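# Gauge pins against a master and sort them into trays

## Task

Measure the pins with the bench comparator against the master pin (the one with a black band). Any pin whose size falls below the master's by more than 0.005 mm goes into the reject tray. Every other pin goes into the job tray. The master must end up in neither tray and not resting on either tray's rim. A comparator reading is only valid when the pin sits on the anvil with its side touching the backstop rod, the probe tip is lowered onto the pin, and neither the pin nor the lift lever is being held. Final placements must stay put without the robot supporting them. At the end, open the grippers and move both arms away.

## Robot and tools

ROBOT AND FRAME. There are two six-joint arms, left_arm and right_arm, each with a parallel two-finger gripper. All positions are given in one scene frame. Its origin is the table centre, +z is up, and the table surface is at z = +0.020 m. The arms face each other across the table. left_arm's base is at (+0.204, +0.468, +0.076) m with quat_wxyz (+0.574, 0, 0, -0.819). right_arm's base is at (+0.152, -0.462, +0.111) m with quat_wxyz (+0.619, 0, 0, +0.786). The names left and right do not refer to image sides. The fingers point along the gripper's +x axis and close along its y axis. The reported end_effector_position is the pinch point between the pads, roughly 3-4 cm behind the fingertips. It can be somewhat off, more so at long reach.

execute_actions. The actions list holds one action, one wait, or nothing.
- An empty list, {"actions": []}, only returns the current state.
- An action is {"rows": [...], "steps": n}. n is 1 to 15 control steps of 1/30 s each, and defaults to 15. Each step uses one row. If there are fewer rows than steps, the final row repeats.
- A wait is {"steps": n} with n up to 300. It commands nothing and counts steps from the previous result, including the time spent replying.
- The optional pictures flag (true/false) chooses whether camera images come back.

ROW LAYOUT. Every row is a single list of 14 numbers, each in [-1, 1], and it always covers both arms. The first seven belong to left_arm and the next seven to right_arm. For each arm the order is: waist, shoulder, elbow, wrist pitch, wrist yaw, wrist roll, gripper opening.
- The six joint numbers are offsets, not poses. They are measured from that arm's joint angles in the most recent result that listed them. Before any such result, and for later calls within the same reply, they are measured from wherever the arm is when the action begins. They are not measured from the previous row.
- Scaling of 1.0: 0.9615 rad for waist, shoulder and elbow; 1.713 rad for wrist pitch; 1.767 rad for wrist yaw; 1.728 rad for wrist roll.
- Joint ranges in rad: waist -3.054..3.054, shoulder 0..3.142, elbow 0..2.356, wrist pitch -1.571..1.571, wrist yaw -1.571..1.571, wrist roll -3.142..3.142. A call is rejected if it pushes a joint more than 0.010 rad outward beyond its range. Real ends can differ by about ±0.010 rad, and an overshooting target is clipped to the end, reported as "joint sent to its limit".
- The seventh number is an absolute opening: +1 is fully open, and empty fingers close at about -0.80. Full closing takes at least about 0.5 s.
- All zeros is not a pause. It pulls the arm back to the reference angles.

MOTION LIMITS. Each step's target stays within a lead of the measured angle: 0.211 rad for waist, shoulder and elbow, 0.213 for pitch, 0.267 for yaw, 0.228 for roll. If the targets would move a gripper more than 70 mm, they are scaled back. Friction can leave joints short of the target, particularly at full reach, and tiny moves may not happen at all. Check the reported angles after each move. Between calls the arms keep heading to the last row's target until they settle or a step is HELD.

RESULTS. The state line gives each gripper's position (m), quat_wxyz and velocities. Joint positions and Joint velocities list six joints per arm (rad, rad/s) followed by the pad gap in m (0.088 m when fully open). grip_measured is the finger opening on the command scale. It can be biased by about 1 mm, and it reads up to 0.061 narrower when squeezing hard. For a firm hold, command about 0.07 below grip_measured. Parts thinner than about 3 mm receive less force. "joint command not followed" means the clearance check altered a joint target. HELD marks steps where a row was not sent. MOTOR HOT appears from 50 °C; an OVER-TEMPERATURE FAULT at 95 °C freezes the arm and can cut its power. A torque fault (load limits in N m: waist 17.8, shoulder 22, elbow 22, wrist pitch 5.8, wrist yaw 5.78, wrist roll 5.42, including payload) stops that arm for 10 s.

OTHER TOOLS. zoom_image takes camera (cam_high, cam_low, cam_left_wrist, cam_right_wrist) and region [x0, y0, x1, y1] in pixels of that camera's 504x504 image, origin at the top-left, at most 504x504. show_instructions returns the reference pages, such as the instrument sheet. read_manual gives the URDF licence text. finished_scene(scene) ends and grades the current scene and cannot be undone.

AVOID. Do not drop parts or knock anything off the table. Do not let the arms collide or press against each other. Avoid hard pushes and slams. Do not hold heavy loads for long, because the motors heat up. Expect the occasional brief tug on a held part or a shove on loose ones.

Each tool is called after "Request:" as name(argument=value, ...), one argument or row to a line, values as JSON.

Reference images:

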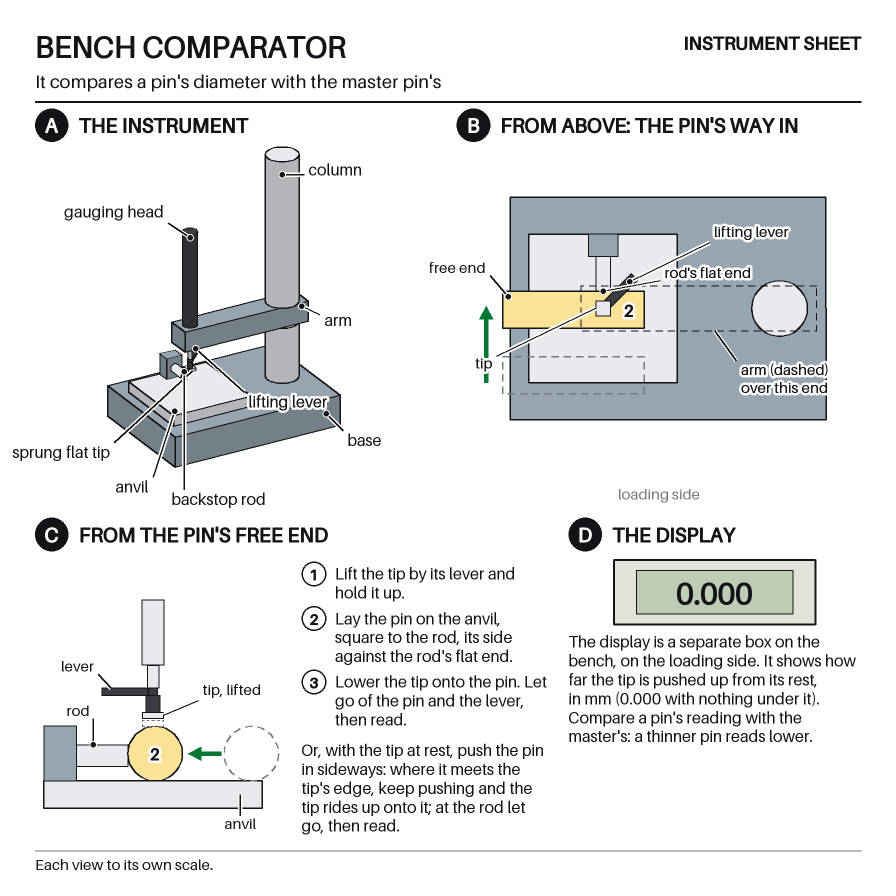

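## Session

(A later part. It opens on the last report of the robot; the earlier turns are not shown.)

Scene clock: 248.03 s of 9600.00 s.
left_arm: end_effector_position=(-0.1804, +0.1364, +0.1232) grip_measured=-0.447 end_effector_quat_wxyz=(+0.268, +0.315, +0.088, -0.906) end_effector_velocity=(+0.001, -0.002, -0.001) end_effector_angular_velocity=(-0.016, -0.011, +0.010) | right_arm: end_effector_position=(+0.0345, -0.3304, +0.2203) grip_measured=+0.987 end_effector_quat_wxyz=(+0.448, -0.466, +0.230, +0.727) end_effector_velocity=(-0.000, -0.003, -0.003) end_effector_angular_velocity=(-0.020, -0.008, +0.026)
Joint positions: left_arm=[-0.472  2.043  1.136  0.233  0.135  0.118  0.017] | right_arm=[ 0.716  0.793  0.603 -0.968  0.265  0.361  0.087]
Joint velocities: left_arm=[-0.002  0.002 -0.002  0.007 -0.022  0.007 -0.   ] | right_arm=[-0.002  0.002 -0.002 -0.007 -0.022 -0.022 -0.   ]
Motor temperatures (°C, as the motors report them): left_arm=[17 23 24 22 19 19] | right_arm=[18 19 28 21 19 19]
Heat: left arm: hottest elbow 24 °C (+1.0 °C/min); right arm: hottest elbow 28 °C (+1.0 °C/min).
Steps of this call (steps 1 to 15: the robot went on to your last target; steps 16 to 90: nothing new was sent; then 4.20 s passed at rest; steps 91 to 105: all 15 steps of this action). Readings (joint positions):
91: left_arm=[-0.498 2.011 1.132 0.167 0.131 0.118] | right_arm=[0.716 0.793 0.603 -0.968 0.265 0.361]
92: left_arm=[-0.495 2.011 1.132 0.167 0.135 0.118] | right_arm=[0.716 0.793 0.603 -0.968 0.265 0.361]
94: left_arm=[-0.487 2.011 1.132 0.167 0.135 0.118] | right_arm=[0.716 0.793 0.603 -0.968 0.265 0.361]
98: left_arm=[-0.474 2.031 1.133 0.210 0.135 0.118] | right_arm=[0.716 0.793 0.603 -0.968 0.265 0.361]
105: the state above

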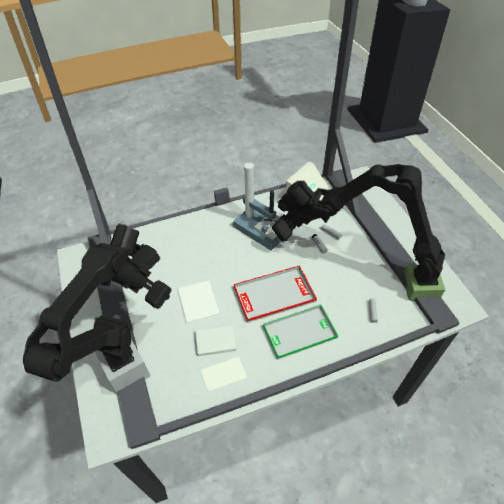

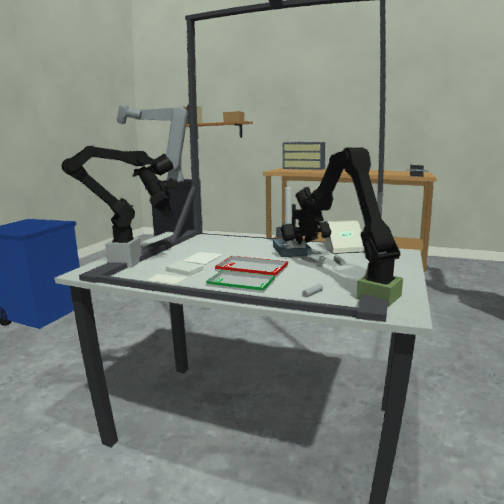

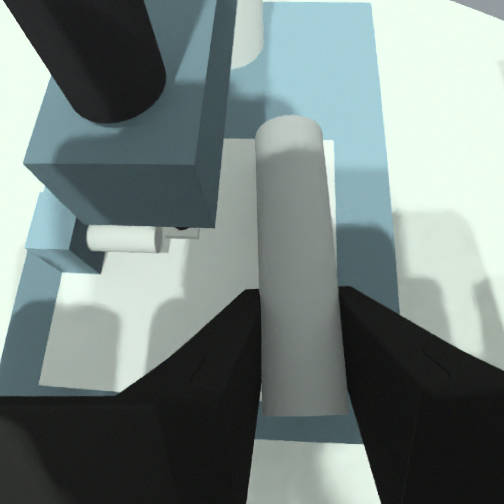

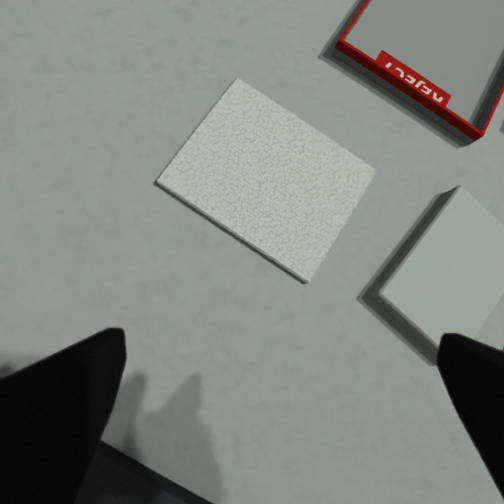

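Request:
execute_actions(
  actions=[
    {"rows":[[0,0.05,0,0,0,0,-0.56,0,0,0,0,0,0,1]],"steps":15},
  ],
)

Scene clock: 255.60 s of 9600.00 s.
left_arm: end_effector_position=(-0.1818, +0.1351, +0.1225) grip_measured=-0.447 end_effector_quat_wxyz=(+0.268, +0.314, +0.088, -0.907) end_effector_velocity=(+0.003, -0.001, -0.003) end_effector_angular_velocity=(+0.010, -0.009, +0.013) | right_arm: end_effector_position=(+0.0345, -0.3304, +0.2203) grip_measured=+0.987 end_effector_quat_wxyz=(+0.448, -0.466, +0.230, +0.727) end_effector_velocity=(-0.000, -0.003, -0.003) end_effector_angular_velocity=(-0.020, -0.008, +0.026)
Joint positions: left_arm=[-0.472  2.05   1.142  0.238  0.135  0.118  0.017] | right_arm=[ 0.716  0.793  0.603 -0.968  0.265  0.361  0.087]
Joint velocities: left_arm=[ 0.002  0.002 -0.002 -0.007 -0.007 -0.007  0.   ] | right_arm=[-0.002  0.002 -0.002 -0.007 -0.022 -0.022 -0.   ]
Motor temperatures (°C, as the motors report them): left_arm=[17 23 24 22 19 19] | right_arm=[18 19 28 21 19 19]
Heat: left arm: hottest elbow 24 °C (+1.0 °C/min); right arm: hottest elbow 28 °C (+1.0 °C/min).
Steps of this call (steps 1 to 15: the robot went on to your last target; steps 16 to 90: nothing new was sent; then 4.07 s passed at rest; steps 91 to 105: all 15 steps of this action). Readings (joint positions):
91: left_arm=[-0.472 2.045 1.137 0.234 0.135 0.118] | right_arm=[0.716 0.793 0.603 -0.968 0.265 0.361]
92: left_arm=[-0.472 2.047 1.138 0.236 0.135 0.118] | right_arm=[0.716 0.793 0.603 -0.968 0.265 0.361]
94: left_arm=[-0.472 2.049 1.141 0.238 0.135 0.118] | right_arm=[0.716 0.793 0.603 -0.968 0.265 0.361]
98: left_arm=[-0.472 2.050 1.142 0.238 0.135 0.118] | right_arm=[0.716 0.793 0.603 -0.968 0.265 0.361]
105: the state above

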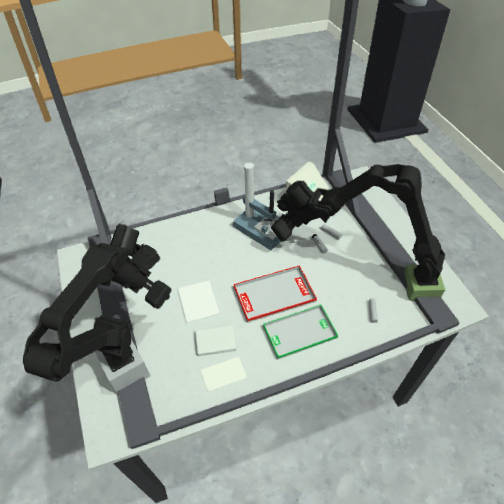

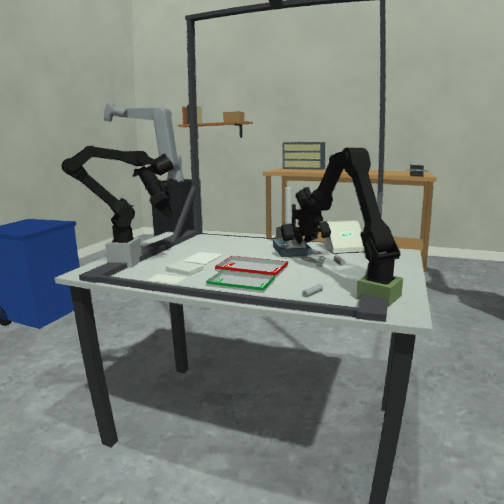

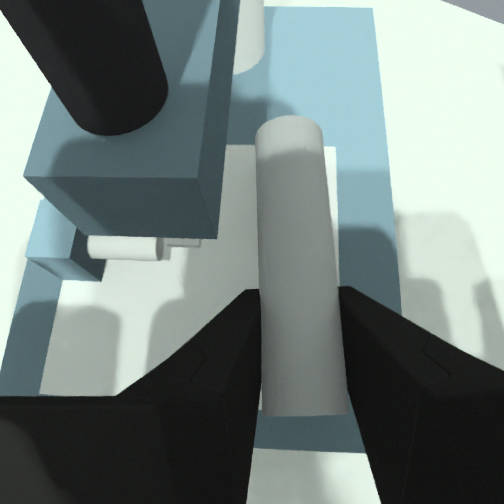

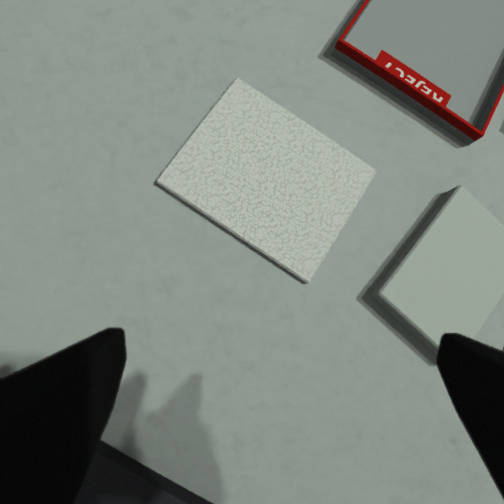

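Request:
execute_actions(
  actions=[
    {"rows":[[0,-0.058,-0.075,0,0,0,-0.56,0,0,0,0,0,0,1]],"steps":15},
  ],
)

Scene clock: 262.63 s of 9600.00 s.
left_arm: end_effector_position=(-0.1719, +0.1443, +0.1259) grip_measured=-0.447 end_effector_quat_wxyz=(+0.268, +0.315, +0.089, -0.906) end_effector_velocity=(+0.002, +0.002, -0.001) end_effector_angular_velocity=(+0.016, +0.001, +0.017) | right_arm: end_effector_position=(+0.0345, -0.3304, +0.2203) grip_measured=+0.987 end_effector_quat_wxyz=(+0.448, -0.466, +0.230, +0.727) end_effector_velocity=(+0.003, -0.000, -0.000) end_effector_angular_velocity=(+0.005, -0.009, +0.001)
Joint positions: left_arm=[-0.472  2.001  1.085  0.241  0.135  0.118  0.017] | right_arm=[ 0.716  0.793  0.603 -0.968  0.265  0.361  0.087]
Joint velocities: left_arm=[-0.002 -0.007 -0.007 -0.007 -0.007 -0.022  0.   ] | right_arm=[-0.002 -0.007 -0.002 -0.007  0.007 -0.007 -0.   ]
Motor temperatures (°C, as the motors report them): left_arm=[17 22 24 22 19 19] | right_arm=[18 19 28 21 19 19]
Heat: left arm: hottest elbow 24 °C (+1.0 °C/min); right arm: hottest elbow 28 °C (+1.0 °C/min).
Steps of this call (steps 1 to 15: the robot went on to your last target; steps 16 to 90: nothing new was sent; then 3.53 s passed at rest; steps 91 to 105: all 15 steps of this action). Readings (joint positions):
91: left_arm=[-0.472 2.040 1.135 0.243 0.135 0.118] | right_arm=[0.716 0.793 0.603 -0.968 0.265 0.361]
92: left_arm=[-0.472 2.030 1.122 0.245 0.135 0.118] | right_arm=[0.716 0.793 0.603 -0.968 0.265 0.361]
94: left_arm=[-0.472 2.012 1.098 0.241 0.135 0.118] | right_arm=[0.716 0.793 0.603 -0.968 0.265 0.361]
98: left_arm=[-0.472 2.003 1.087 0.241 0.135 0.118] | right_arm=[0.716 0.793 0.603 -0.968 0.265 0.361]
105: the state above

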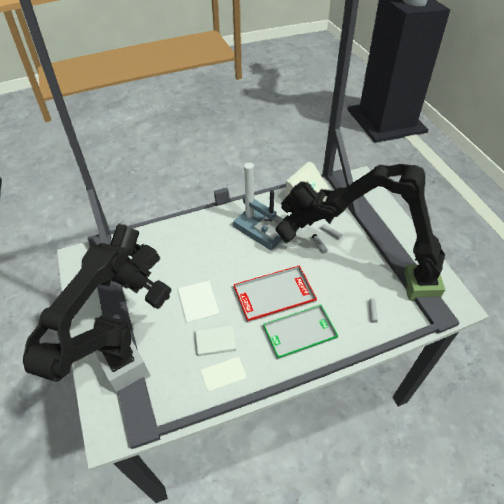

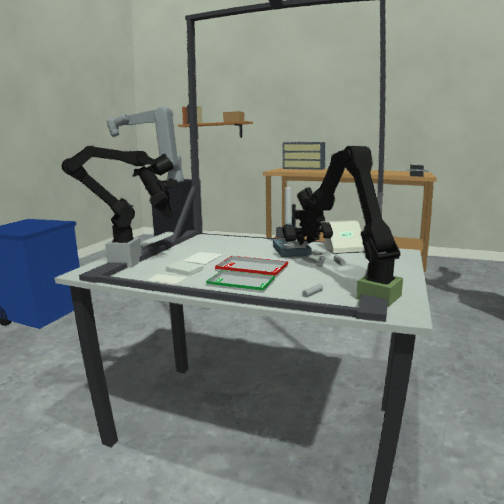

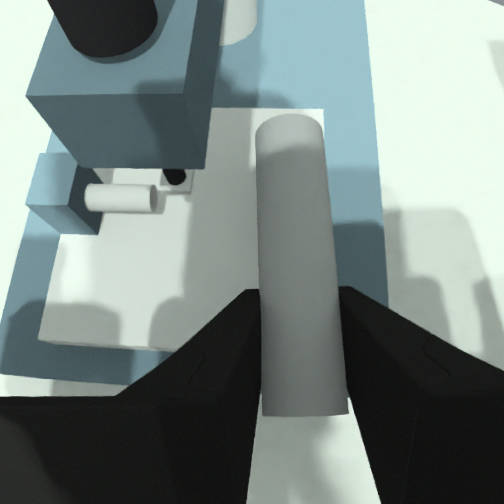

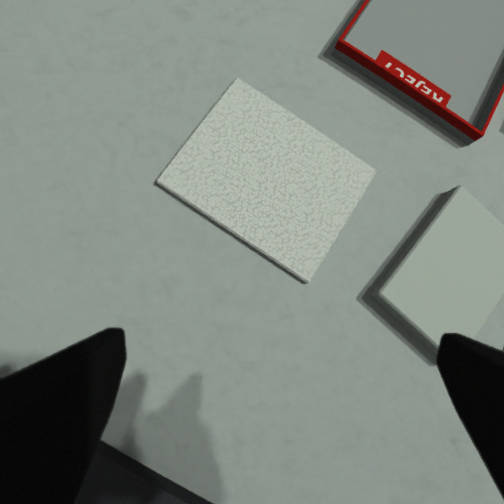

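Request:
execute_actions(
  actions=[
    {"rows":[[0,0.05,0,0.01,0,0,-0.56,0,0,0,0,0,0,1]],"steps":15},
  ],
)

Request:
zoom_image(
  camera="cam_low",
  region=[260, 170, 360, 270],
)

Request:
zoom_image(
  camera="cam_high",
  region=[225, 155, 345, 275],
)

Scene clock: 269.53 s of 9600.00 s.
left_arm: end_effector_position=(-0.1737, +0.1427, +0.1229) grip_measured=-0.447 end_effector_quat_wxyz=(+0.269, +0.312, +0.087, -0.907) end_effector_velocity=(+0.001, +0.001, -0.001) end_effector_angular_velocity=(-0.000, -0.011, +0.014) | right_arm: end_effector_position=(+0.0345, -0.3304, +0.2203) grip_measured=+0.987 end_effector_quat_wxyz=(+0.448, -0.466, +0.230, +0.727) end_effector_velocity=(+0.003, -0.003, -0.001) end_effector_angular_velocity=(-0.014, -0.013, +0.007)
Joint positions: left_arm=[-0.472  2.016  1.087  0.261  0.135  0.118  0.017] | right_arm=[ 0.716  0.793  0.603 -0.968  0.265  0.361  0.087]
Joint velocities: left_arm=[-0.007 -0.002 -0.002 -0.007 -0.022 -0.007 -0.   ] | right_arm=[-0.002 -0.002  0.002 -0.022 -0.007 -0.007 -0.   ]
Motor temperatures (°C, as the motors report them): left_arm=[17 24 24 22 19 19] | right_arm=[18 19 28 21 19 19]
Heat: left arm: hottest shoulder 24 °C (+1.0 °C/min); right arm: hottest elbow 28 °C (+0.0 °C/min).
Steps of this call (steps 1 to 15: the robot went on to your last target; steps 16 to 90: nothing new was sent; then 3.40 s passed at rest; steps 91 to 105: all 15 steps of this action). Readings (joint positions):
91: left_arm=[-0.472 2.005 1.085 0.243 0.135 0.118] | right_arm=[0.716 0.793 0.603 -0.968 0.265 0.361]
92: left_arm=[-0.472 2.008 1.085 0.248 0.135 0.118] | right_arm=[0.716 0.793 0.603 -0.968 0.265 0.361]
94: left_arm=[-0.472 2.012 1.086 0.256 0.135 0.118] | right_arm=[0.716 0.793 0.603 -0.968 0.265 0.361]
98: left_arm=[-0.472 2.015 1.087 0.260 0.135 0.118] | right_arm=[0.716 0.793 0.603 -0.968 0.265 0.361]
105: the state above

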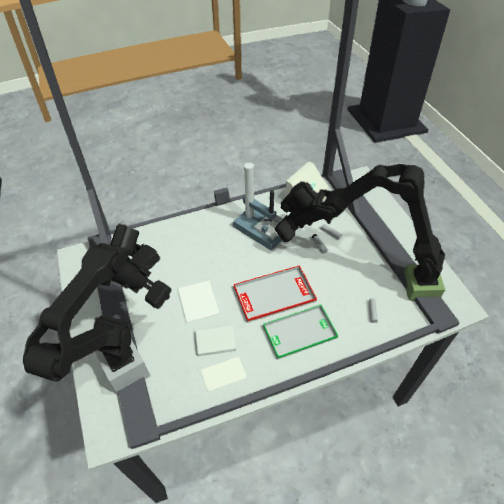

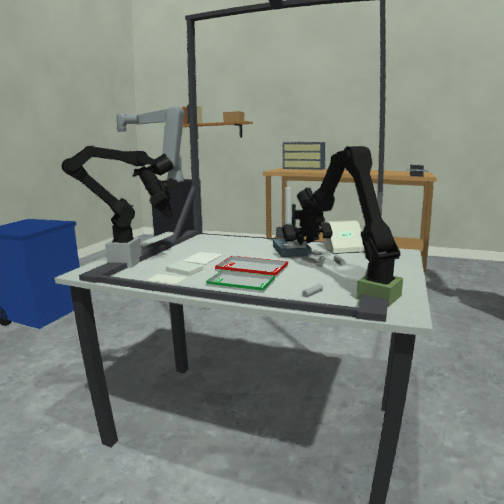

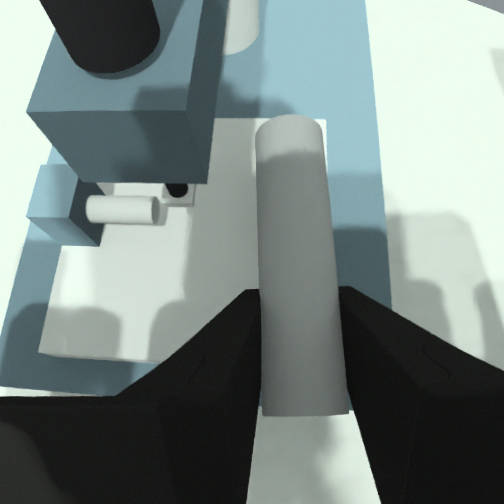

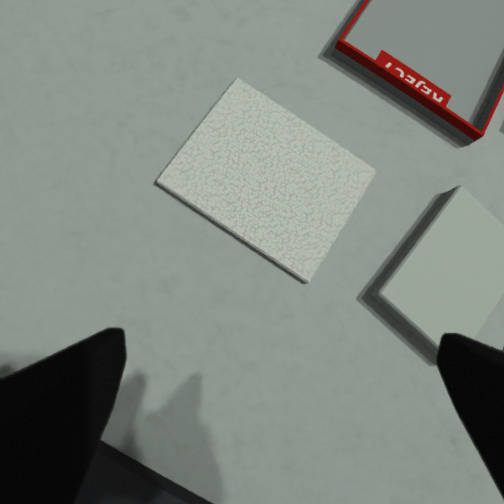

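Region (260, 170, 360, 270) of cam_low's 504x504 image, scaled by 5.040, with more detail than that image has.

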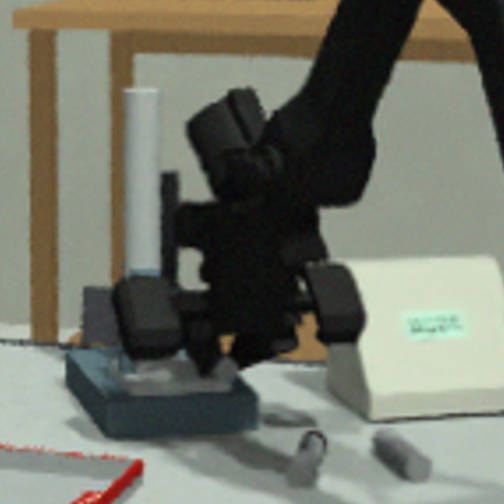

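Region (225, 155, 345, 275) of cam_high's 504x504 image, scaled by 4.200, with more detail than that image has.

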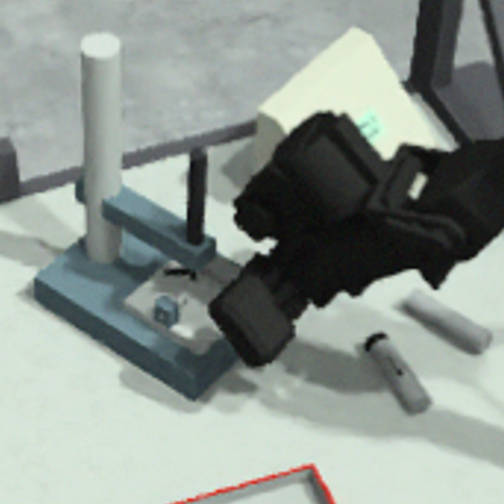

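Request:
execute_actions(
  actions=[
    {"rows":[[0,0.085,0,0,0,0,-0.56,0,0,0,0,0,0,1]],"steps":12},
  ],
)

Scene clock: 274.17 s of 9600.00 s.
left_arm: end_effector_position=(-0.1774, +0.1392, +0.1189) grip_measured=-0.447 end_effector_quat_wxyz=(+0.269, +0.311, +0.087, -0.907) end_effector_velocity=(-0.000, +0.003, -0.003) end_effector_angular_velocity=(+0.016, -0.003, -0.004) | right_arm: end_effector_position=(+0.0345, -0.3304, +0.2203) grip_measured=+0.987 end_effector_quat_wxyz=(+0.448, -0.466, +0.230, +0.727) end_effector_velocity=(+0.001, -0.002, -0.001) end_effector_angular_velocity=(-0.009, -0.005, +0.007)
Joint positions: left_arm=[-0.472  2.041  1.104  0.272  0.135  0.118  0.017] | right_arm=[ 0.716  0.793  0.603 -0.968  0.265  0.361  0.087]
Joint velocities: left_arm=[-0.002  0.002 -0.002 -0.007  0.007 -0.007 -0.   ] | right_arm=[-0.002 -0.002 -0.002 -0.007 -0.007 -0.007  0.   ]
Motor temperatures (°C, as the motors report them): left_arm=[17 23 24 22 19 19] | right_arm=[18 19 28 21 19 19]
Heat: left arm: hottest elbow 24 °C (+1.0 °C/min); right arm: hottest elbow 28 °C (+0.0 °C/min).
Steps of this call (steps 1 to 15: the robot went on to your last target; steps 16 to 90: nothing new was sent; then 1.23 s passed at rest; steps 91 to 102: all 12 steps of this action). Readings (joint positions):
91: left_arm=[-0.472 2.024 1.088 0.263 0.135 0.118] | right_arm=[0.716 0.793 0.603 -0.968 0.265 0.361]
92: left_arm=[-0.472 2.029 1.092 0.269 0.135 0.118] | right_arm=[0.716 0.793 0.603 -0.968 0.265 0.361]
94: left_arm=[-0.472 2.038 1.101 0.272 0.135 0.118] | right_arm=[0.716 0.793 0.603 -0.968 0.265 0.361]
98: left_arm=[-0.472 2.041 1.103 0.272 0.135 0.118] | right_arm=[0.716 0.793 0.603 -0.968 0.265 0.361]
102: the state above

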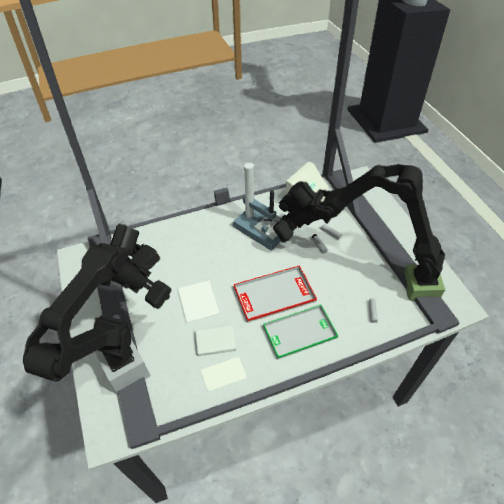

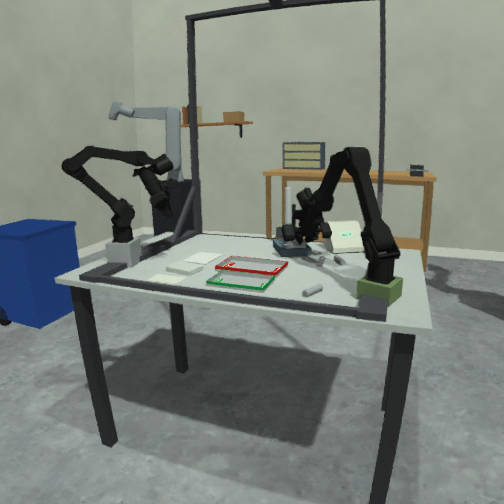

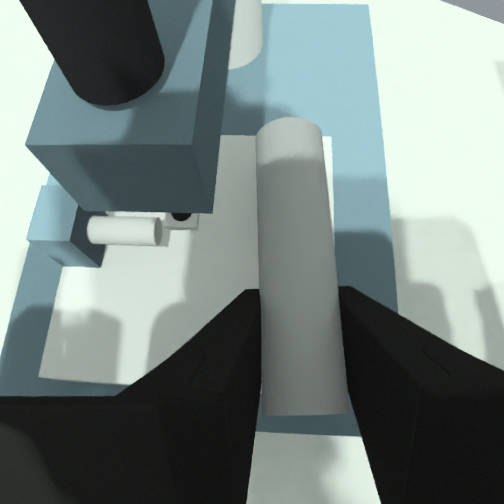

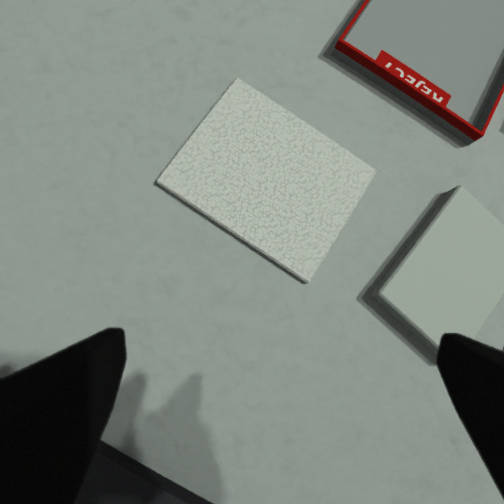

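Request:
execute_actions(
  actions=[
    {"rows":[[0,-0.075,-0.1,-0.015,0,0,-0.56,0,0,0,0,0,0,1],[0,-0.075,-0.1,-0.015,0,0,-0.56,0,0,0,0,0,0,1],[0,-0.075,-0.1,-0.015,0,0,-0.56,0,0,0,0,0,0,1],[0,-0.075,-0.1,-0.015,0,0,-0.56,0,0,0,0,0,0,1],[0,-0.075,-0.1,-0.015,0,0,-0.56,0,0,0,0,0,0,1],[0,-0.075,-0.1,-0.015,0,0,-0.56,0,0,0,0,0,0,1],[0.03,-0.06,-0.1,-0.015,0,0,-0.56,0,0,0,0,0,0,1]],"steps":15},
  ],
)

Scene clock: 281.43 s of 9600.00 s.
left_arm: end_effector_position=(-0.1577, +0.1469, +0.1225) grip_measured=-0.447 end_effector_quat_wxyz=(+0.273, +0.317, +0.094, -0.903) end_effector_velocity=(+0.001, -0.002, -0.001) end_effector_angular_velocity=(-0.007, -0.005, +0.019) | right_arm: end_effector_position=(+0.0345, -0.3304, +0.2203) grip_measured=+0.987 end_effector_quat_wxyz=(+0.448, -0.466, +0.230, +0.727) end_effector_velocity=(-0.002, -0.001, +0.001) end_effector_angular_velocity=(+0.003, +0.011, +0.012)
Joint positions: left_arm=[-0.454  1.972  1.03   0.259  0.141  0.118  0.017] | right_arm=[ 0.716  0.793  0.603 -0.968  0.265  0.361  0.087]
Joint velocities: left_arm=[-0.002  0.002 -0.002  0.007 -0.022 -0.007  0.   ] | right_arm=[ 0.002 -0.007 -0.002  0.007 -0.007 -0.007 -0.   ]
Motor temperatures (°C, as the motors report them): left_arm=[17 23 24 22 19 19] | right_arm=[18 19 28 21 19 19]
Heat: left arm: hottest elbow 24 °C (+1.0 °C/min); right arm: hottest elbow 28 °C (+0.0 °C/min).
Steps of this call (steps 1 to 15: the robot went on to your last target; steps 16 to 90: nothing new was sent; then 3.77 s passed at rest; steps 91 to 105: all 15 steps of this action). Readings (joint positions):
91: left_arm=[-0.472 2.023 1.092 0.278 0.135 0.118] | right_arm=[0.716 0.793 0.603 -0.968 0.265 0.361]
92: left_arm=[-0.472 2.008 1.074 0.273 0.135 0.118] | right_arm=[0.716 0.793 0.603 -0.968 0.265 0.361]
94: left_arm=[-0.472 1.981 1.044 0.260 0.135 0.118] | right_arm=[0.716 0.793 0.603 -0.968 0.265 0.361]
98: left_arm=[-0.467 1.972 1.031 0.259 0.140 0.118] | right_arm=[0.716 0.793 0.603 -0.968 0.265 0.361]
105: the state above

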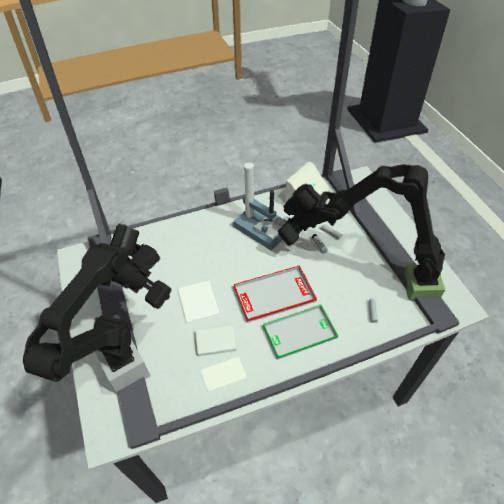

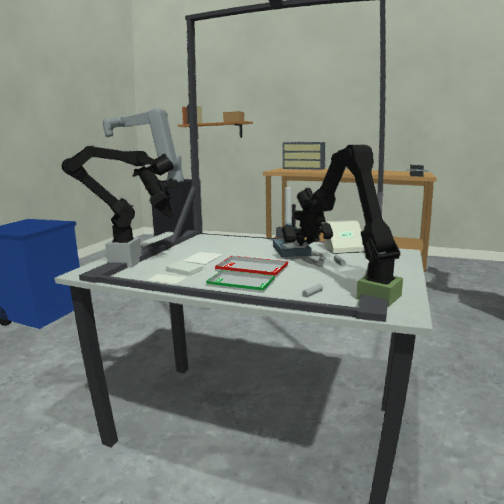

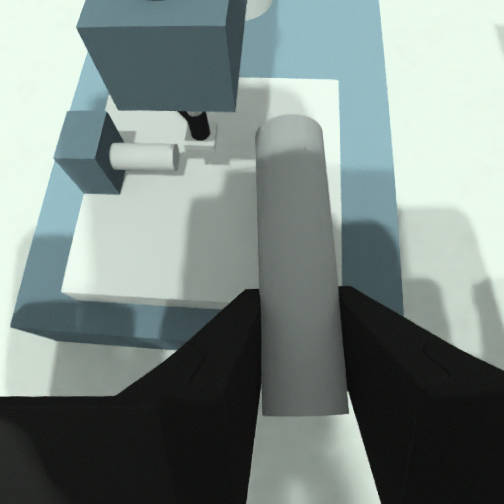

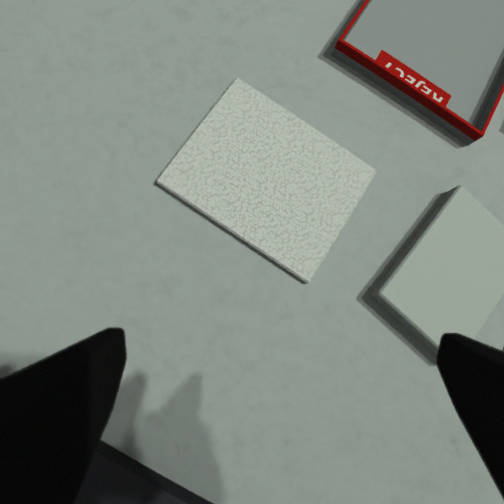

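Request:
execute_actions(
  actions=[
    {"rows":[[0,0.02,0.045,0,0,0,-0.56,0,0,0,0,0,0,1],[0,0.02,0.045,0,0,0,-0.56,0,0,0,0,0,0,1],[0,0.02,0.045,0,0,0,-0.56,0,0,0,0,0,0,1],[0,0.02,0.045,0,0,0,-0.56,0,0,0,0,0,0,1],[0,0.045,0.045,0,0,0,-0.56,0,0,0,0,0,0,1],[0,0.045,0.045,0,0,0,-0.56,0,0,0,0,0,0,1],[0.02,0.045,0.045,0,0,0,-0.56,0,0,0,0,0,0,1]],"steps":15},
  ],
)

Scene clock: 292.13 s of 9600.00 s.
left_arm: end_effector_position=(-0.1628, +0.1376, +0.1252) grip_measured=-0.447 end_effector_quat_wxyz=(+0.276, +0.311, +0.093, -0.905) end_effector_velocity=(+0.004, -0.006, +0.001) end_effector_angular_velocity=(-0.017, -0.007, +0.036) | right_arm: end_effector_position=(+0.0345, -0.3304, +0.2203) grip_measured=+0.987 end_effector_quat_wxyz=(+0.448, -0.466, +0.230, +0.727) end_effector_velocity=(+0.001, -0.002, -0.001) end_effector_angular_velocity=(-0.009, -0.005, +0.007)
Joint positions: left_arm=[-0.447  1.996  1.068  0.259  0.144  0.118  0.017] | right_arm=[ 0.716  0.793  0.603 -0.968  0.265  0.361  0.087]
Joint velocities: left_arm=[ 0.002 -0.002 -0.002  0.007 -0.037 -0.007 -0.   ] | right_arm=[-0.002 -0.002 -0.002 -0.007 -0.007 -0.007 -0.   ]
Motor temperatures (°C, as the motors report them): left_arm=[17 23 24 21 19 19] | right_arm=[18 19 28 21 19 19]
Heat: left arm: hottest elbow 24 °C (+0.0 °C/min); right arm: hottest elbow 28 °C (+0.0 °C/min).
Steps of this call (steps 1 to 15: the robot went on to your last target; steps 16 to 90: nothing new was sent; then 7.20 s passed at rest; steps 91 to 105: all 15 steps of this action). Readings (joint positions):
91: left_arm=[-0.455 1.972 1.036 0.256 0.141 0.118] | right_arm=[0.716 0.793 0.603 -0.968 0.265 0.361]
92: left_arm=[-0.454 1.973 1.043 0.254 0.141 0.118] | right_arm=[0.716 0.793 0.603 -0.968 0.265 0.361]
94: left_arm=[-0.454 1.979 1.053 0.254 0.141 0.118] | right_arm=[0.716 0.793 0.603 -0.968 0.265 0.361]
98: left_arm=[-0.452 1.992 1.064 0.257 0.142 0.118] | right_arm=[0.716 0.793 0.603 -0.968 0.265 0.361]
105: the state above

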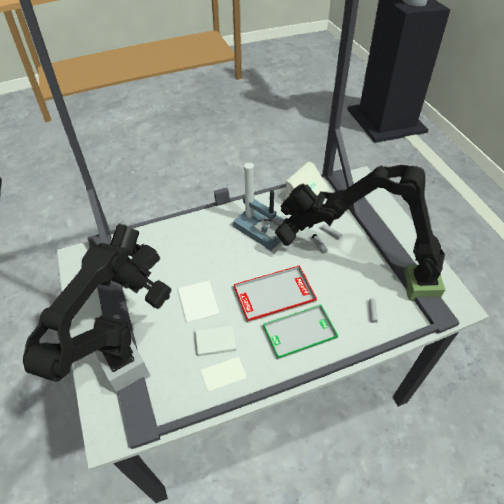

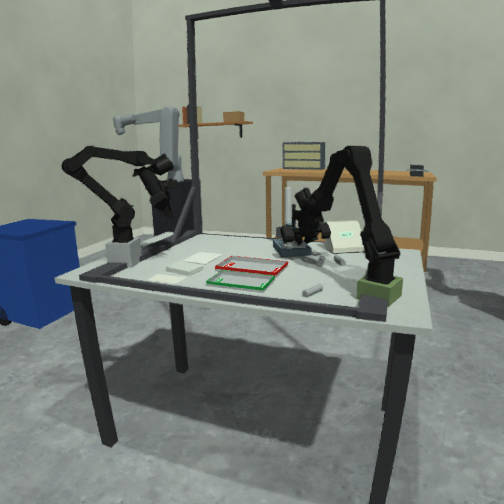

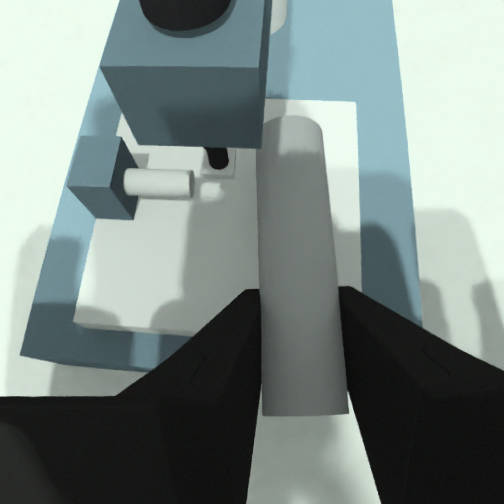

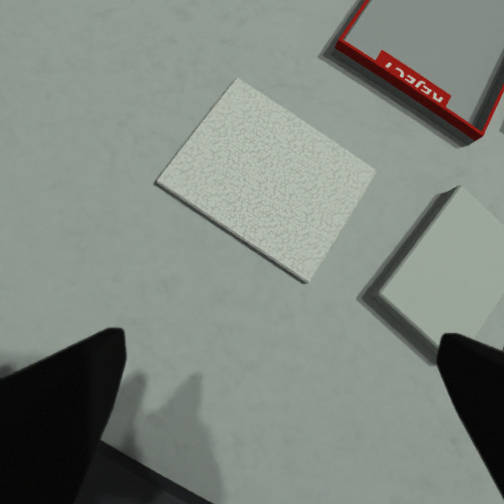

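Request:
zoom_image(
  camera="cam_low",
  region=[270, 215, 320, 260],
)

Request:
zoom_image(
  camera="cam_high",
  region=[245, 185, 315, 255],
)

Region (270, 215, 320, 260) of cam_low's 504x504 image, scaled by 10.080, with more detail than that image has; it fills the top 454 rows of this view, and the rest is white.

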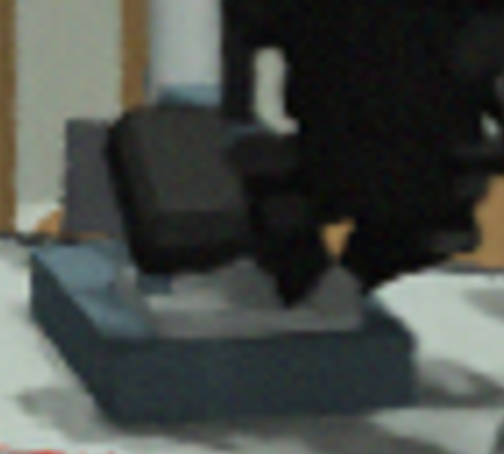

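Region (245, 185, 315, 255) of cam_high's 504x504 image, scaled by 7.200, with more detail than that image has.

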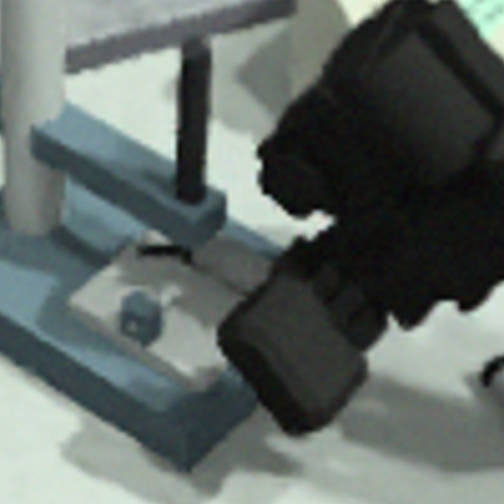

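Request:
execute_actions(
  actions=[
    {"rows":[[0,-0.01,0,-0.045,0,0,-0.56,0,0,0,0,0,0,1]],"steps":12},
  ],
)

Scene clock: 306.17 s of 9600.00 s.
left_arm: end_effector_position=(-0.1588, +0.1418, +0.1234) grip_measured=-0.447 end_effector_quat_wxyz=(+0.273, +0.328, +0.102, -0.899) end_effector_velocity=(+0.003, +0.003, -0.003) end_effector_angular_velocity=(+0.026, -0.010, +0.017) | right_arm: end_effector_position=(+0.0345, -0.3304, +0.2203) grip_measured=+0.987 end_effector_quat_wxyz=(+0.448, -0.466, +0.230, +0.727) end_effector_velocity=(-0.000, -0.003, -0.002) end_effector_angular_velocity=(-0.017, -0.004, +0.026)
Joint positions: left_arm=[-0.447  1.983  1.074  0.198  0.144  0.118  0.017] | right_arm=[ 0.716  0.793  0.603 -0.968  0.265  0.361  0.087]
Joint velocities: left_arm=[-0.002 -0.002 -0.002 -0.022 -0.007 -0.022 -0.   ] | right_arm=[-0.002 -0.002 -0.002 -0.007 -0.022 -0.022  0.   ]
Motor temperatures (°C, as the motors report them): left_arm=[17 24 24 22 19 19] | right_arm=[18 19 29 21 19 19]
Heat: left arm: hottest shoulder 24 °C (+0.0 °C/min); right arm: hottest elbow 29 °C (+1.0 °C/min).
Steps of this call (steps 1 to 15: the robot went on to your last target; steps 16 to 90: nothing new was sent; then 10.63 s passed at rest; steps 91 to 102: all 12 steps of this action). Readings (joint positions):
91: left_arm=[-0.447 1.995 1.069 0.251 0.144 0.118] | right_arm=[0.716 0.793 0.603 -0.968 0.265 0.361]
92: left_arm=[-0.447 1.994 1.073 0.234 0.144 0.118] | right_arm=[0.716 0.793 0.603 -0.968 0.265 0.361]
94: left_arm=[-0.447 1.987 1.074 0.212 0.144 0.118] | right_arm=[0.716 0.793 0.603 -0.968 0.265 0.361]
98: left_arm=[-0.447 1.984 1.074 0.201 0.144 0.118] | right_arm=[0.716 0.793 0.603 -0.968 0.265 0.361]
102: the state above

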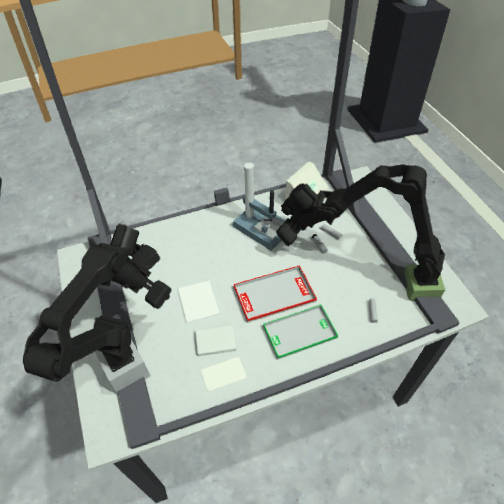

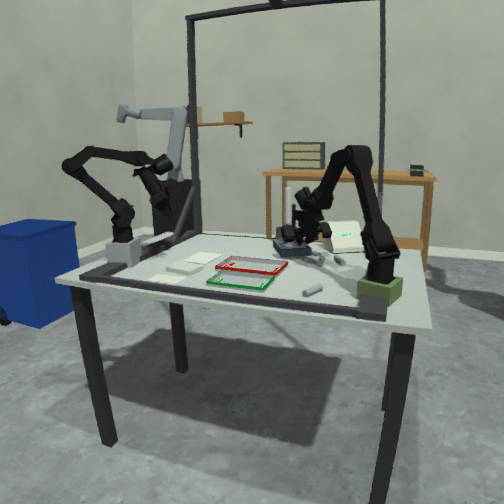

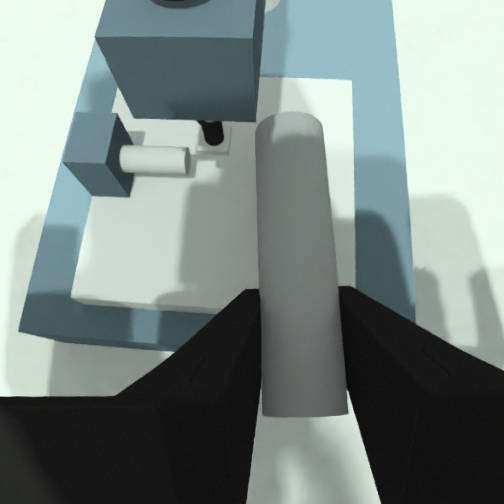

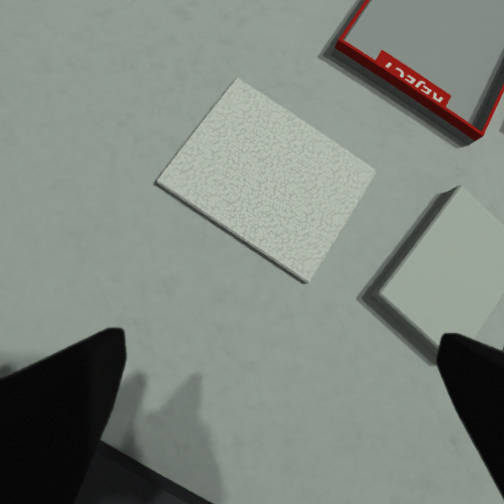

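Request:
execute_actions(
  actions=[
    {"rows":[[0,0.07,0,0,0,0,-0.56,0,0,0,0,0,0,1]],"steps":12},
  ],
)

Scene clock: 311.07 s of 9600.00 s.
left_arm: end_effector_position=(-0.1611, +0.1395, +0.1198) grip_measured=-0.447 end_effector_quat_wxyz=(+0.273, +0.328, +0.102, -0.899) end_effector_velocity=(+0.004, -0.002, -0.001) end_effector_angular_velocity=(-0.000, -0.012, +0.024) | right_arm: end_effector_position=(+0.0345, -0.3304, +0.2203) grip_measured=+0.987 end_effector_quat_wxyz=(+0.448, -0.466, +0.230, +0.727) end_effector_velocity=(+0.006, -0.002, -0.004) end_effector_angular_velocity=(-0.014, -0.016, -0.025)
Joint positions: left_arm=[-0.447  2.002  1.085  0.206  0.144  0.118  0.017] | right_arm=[ 0.716  0.793  0.603 -0.968  0.265  0.361  0.087]
Joint velocities: left_arm=[ 0.002 -0.002 -0.002 -0.007 -0.022 -0.007 -0.   ] | right_arm=[-0.002 -0.002 -0.007 -0.022  0.007  0.022 -0.   ]
Motor temperatures (°C, as the motors report them): left_arm=[17 24 24 22 19 19] | right_arm=[18 19 29 21 19 19]
Heat: left arm: hottest shoulder 24 °C (+0.0 °C/min); right arm: hottest elbow 29 °C (+1.0 °C/min).
Steps of this call (steps 1 to 15: the robot went on to your last target; steps 16 to 90: nothing new was sent; then 1.50 s passed at rest; steps 91 to 102: all 12 steps of this action). Readings (joint positions):
91: left_arm=[-0.447 1.989 1.076 0.198 0.144 0.118] | right_arm=[0.716 0.793 0.603 -0.968 0.265 0.361]
92: left_arm=[-0.447 1.993 1.078 0.199 0.144 0.118] | right_arm=[0.716 0.793 0.603 -0.968 0.265 0.361]
94: left_arm=[-0.447 1.999 1.083 0.204 0.144 0.118] | right_arm=[0.716 0.793 0.603 -0.968 0.265 0.361]
98: left_arm=[-0.447 2.002 1.085 0.206 0.144 0.118] | right_arm=[0.716 0.793 0.603 -0.968 0.265 0.361]
102: the state above

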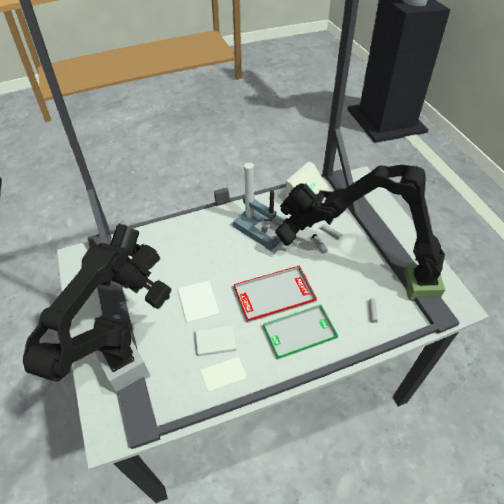

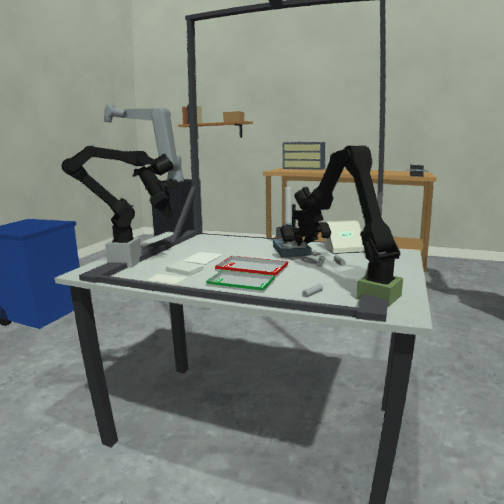

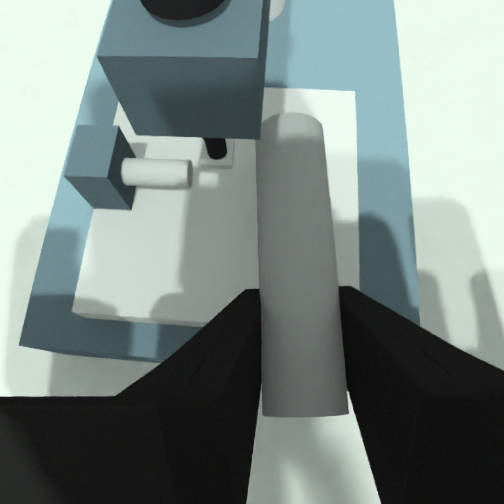

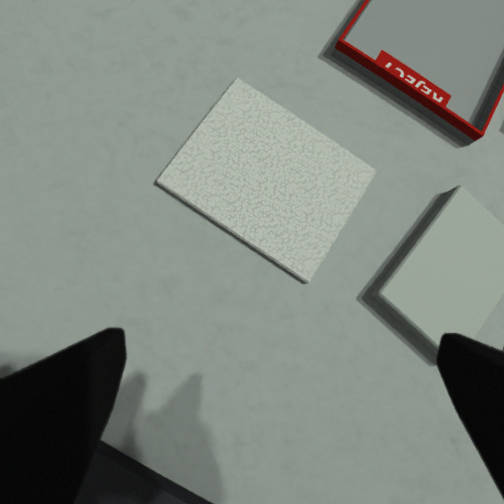

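Request:
execute_actions(
  actions=[
    {"rows":[[0.02,0,0,0,0,0,-0.56,0,0,0,0,0,0,1],[0.03,0,0,0,0,0,-0.56,0,0,0,0,0,0,1],[0.04,0,0,0,0,0,-0.56,0,0,0,0,0,0,1],[0.05,0,0,0,0,0,-0.56,0,0,0,0,0,0,1],[0.06,0,0,0,0,0,-0.56,0,0,0,0,0,0,1]],"steps":15},
  ],
)

Scene clock: 315.63 s of 9600.00 s.
left_arm: end_effector_position=(-0.1494, +0.1250, +0.1243) grip_measured=-0.447 end_effector_quat_wxyz=(+0.285, +0.319, +0.108, -0.897) end_effector_velocity=(-0.001, +0.003, +0.001) end_effector_angular_velocity=(+0.013, +0.005, +0.012) | right_arm: end_effector_position=(+0.0345, -0.3304, +0.2203) grip_measured=+0.987 end_effector_quat_wxyz=(+0.448, -0.466, +0.230, +0.727) end_effector_velocity=(+0.004, -0.002, -0.002) end_effector_angular_velocity=(-0.006, -0.025, +0.006)
Joint positions: left_arm=[-0.404  1.996  1.087  0.211  0.162  0.119  0.017] | right_arm=[ 0.716  0.793  0.603 -0.968  0.265  0.361  0.087]
Joint velocities: left_arm=[-0.007 -0.007 -0.002 -0.007 -0.007 -0.022 -0.   ] | right_arm=[ 0.002 -0.002 -0.002 -0.022  0.007 -0.007 -0.   ]
Motor temperatures (°C, as the motors report them): left_arm=[17 24 24 21 19 19] | right_arm=[18 19 29 21 19 19]
Heat: left arm: hottest shoulder 24 °C (+0.0 °C/min); right arm: hottest elbow 29 °C (+1.0 °C/min).
Steps of this call (steps 1 to 15: the robot went on to your last target; steps 16 to 90: nothing new was sent; then 1.07 s passed at rest; steps 91 to 105: all 15 steps of this action). Readings (joint positions):
91: left_arm=[-0.446 1.998 1.086 0.207 0.146 0.118] | right_arm=[0.716 0.793 0.603 -0.968 0.265 0.361]
92: left_arm=[-0.444 1.997 1.087 0.207 0.150 0.118] | right_arm=[0.716 0.793 0.603 -0.968 0.265 0.361]
94: left_arm=[-0.437 1.996 1.087 0.209 0.156 0.118] | right_arm=[0.716 0.793 0.603 -0.968 0.265 0.361]
98: left_arm=[-0.407 1.996 1.087 0.211 0.156 0.118] | right_arm=[0.716 0.793 0.603 -0.968 0.265 0.361]
105: the state above

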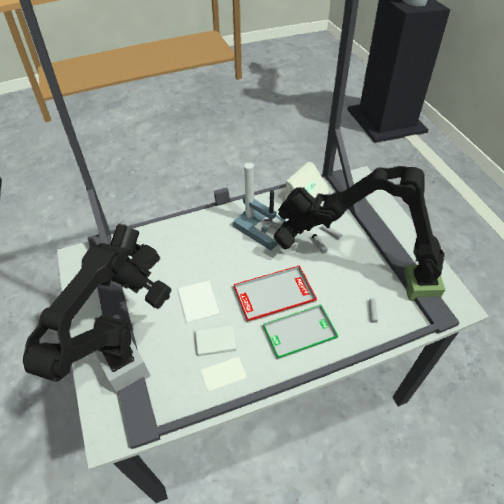

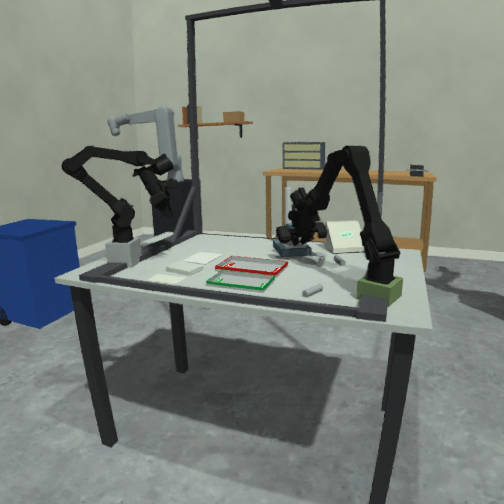

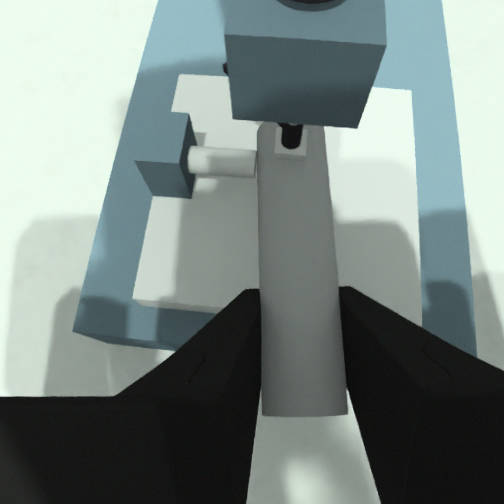

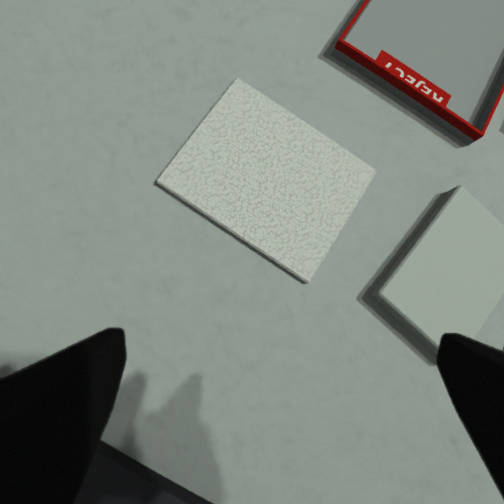

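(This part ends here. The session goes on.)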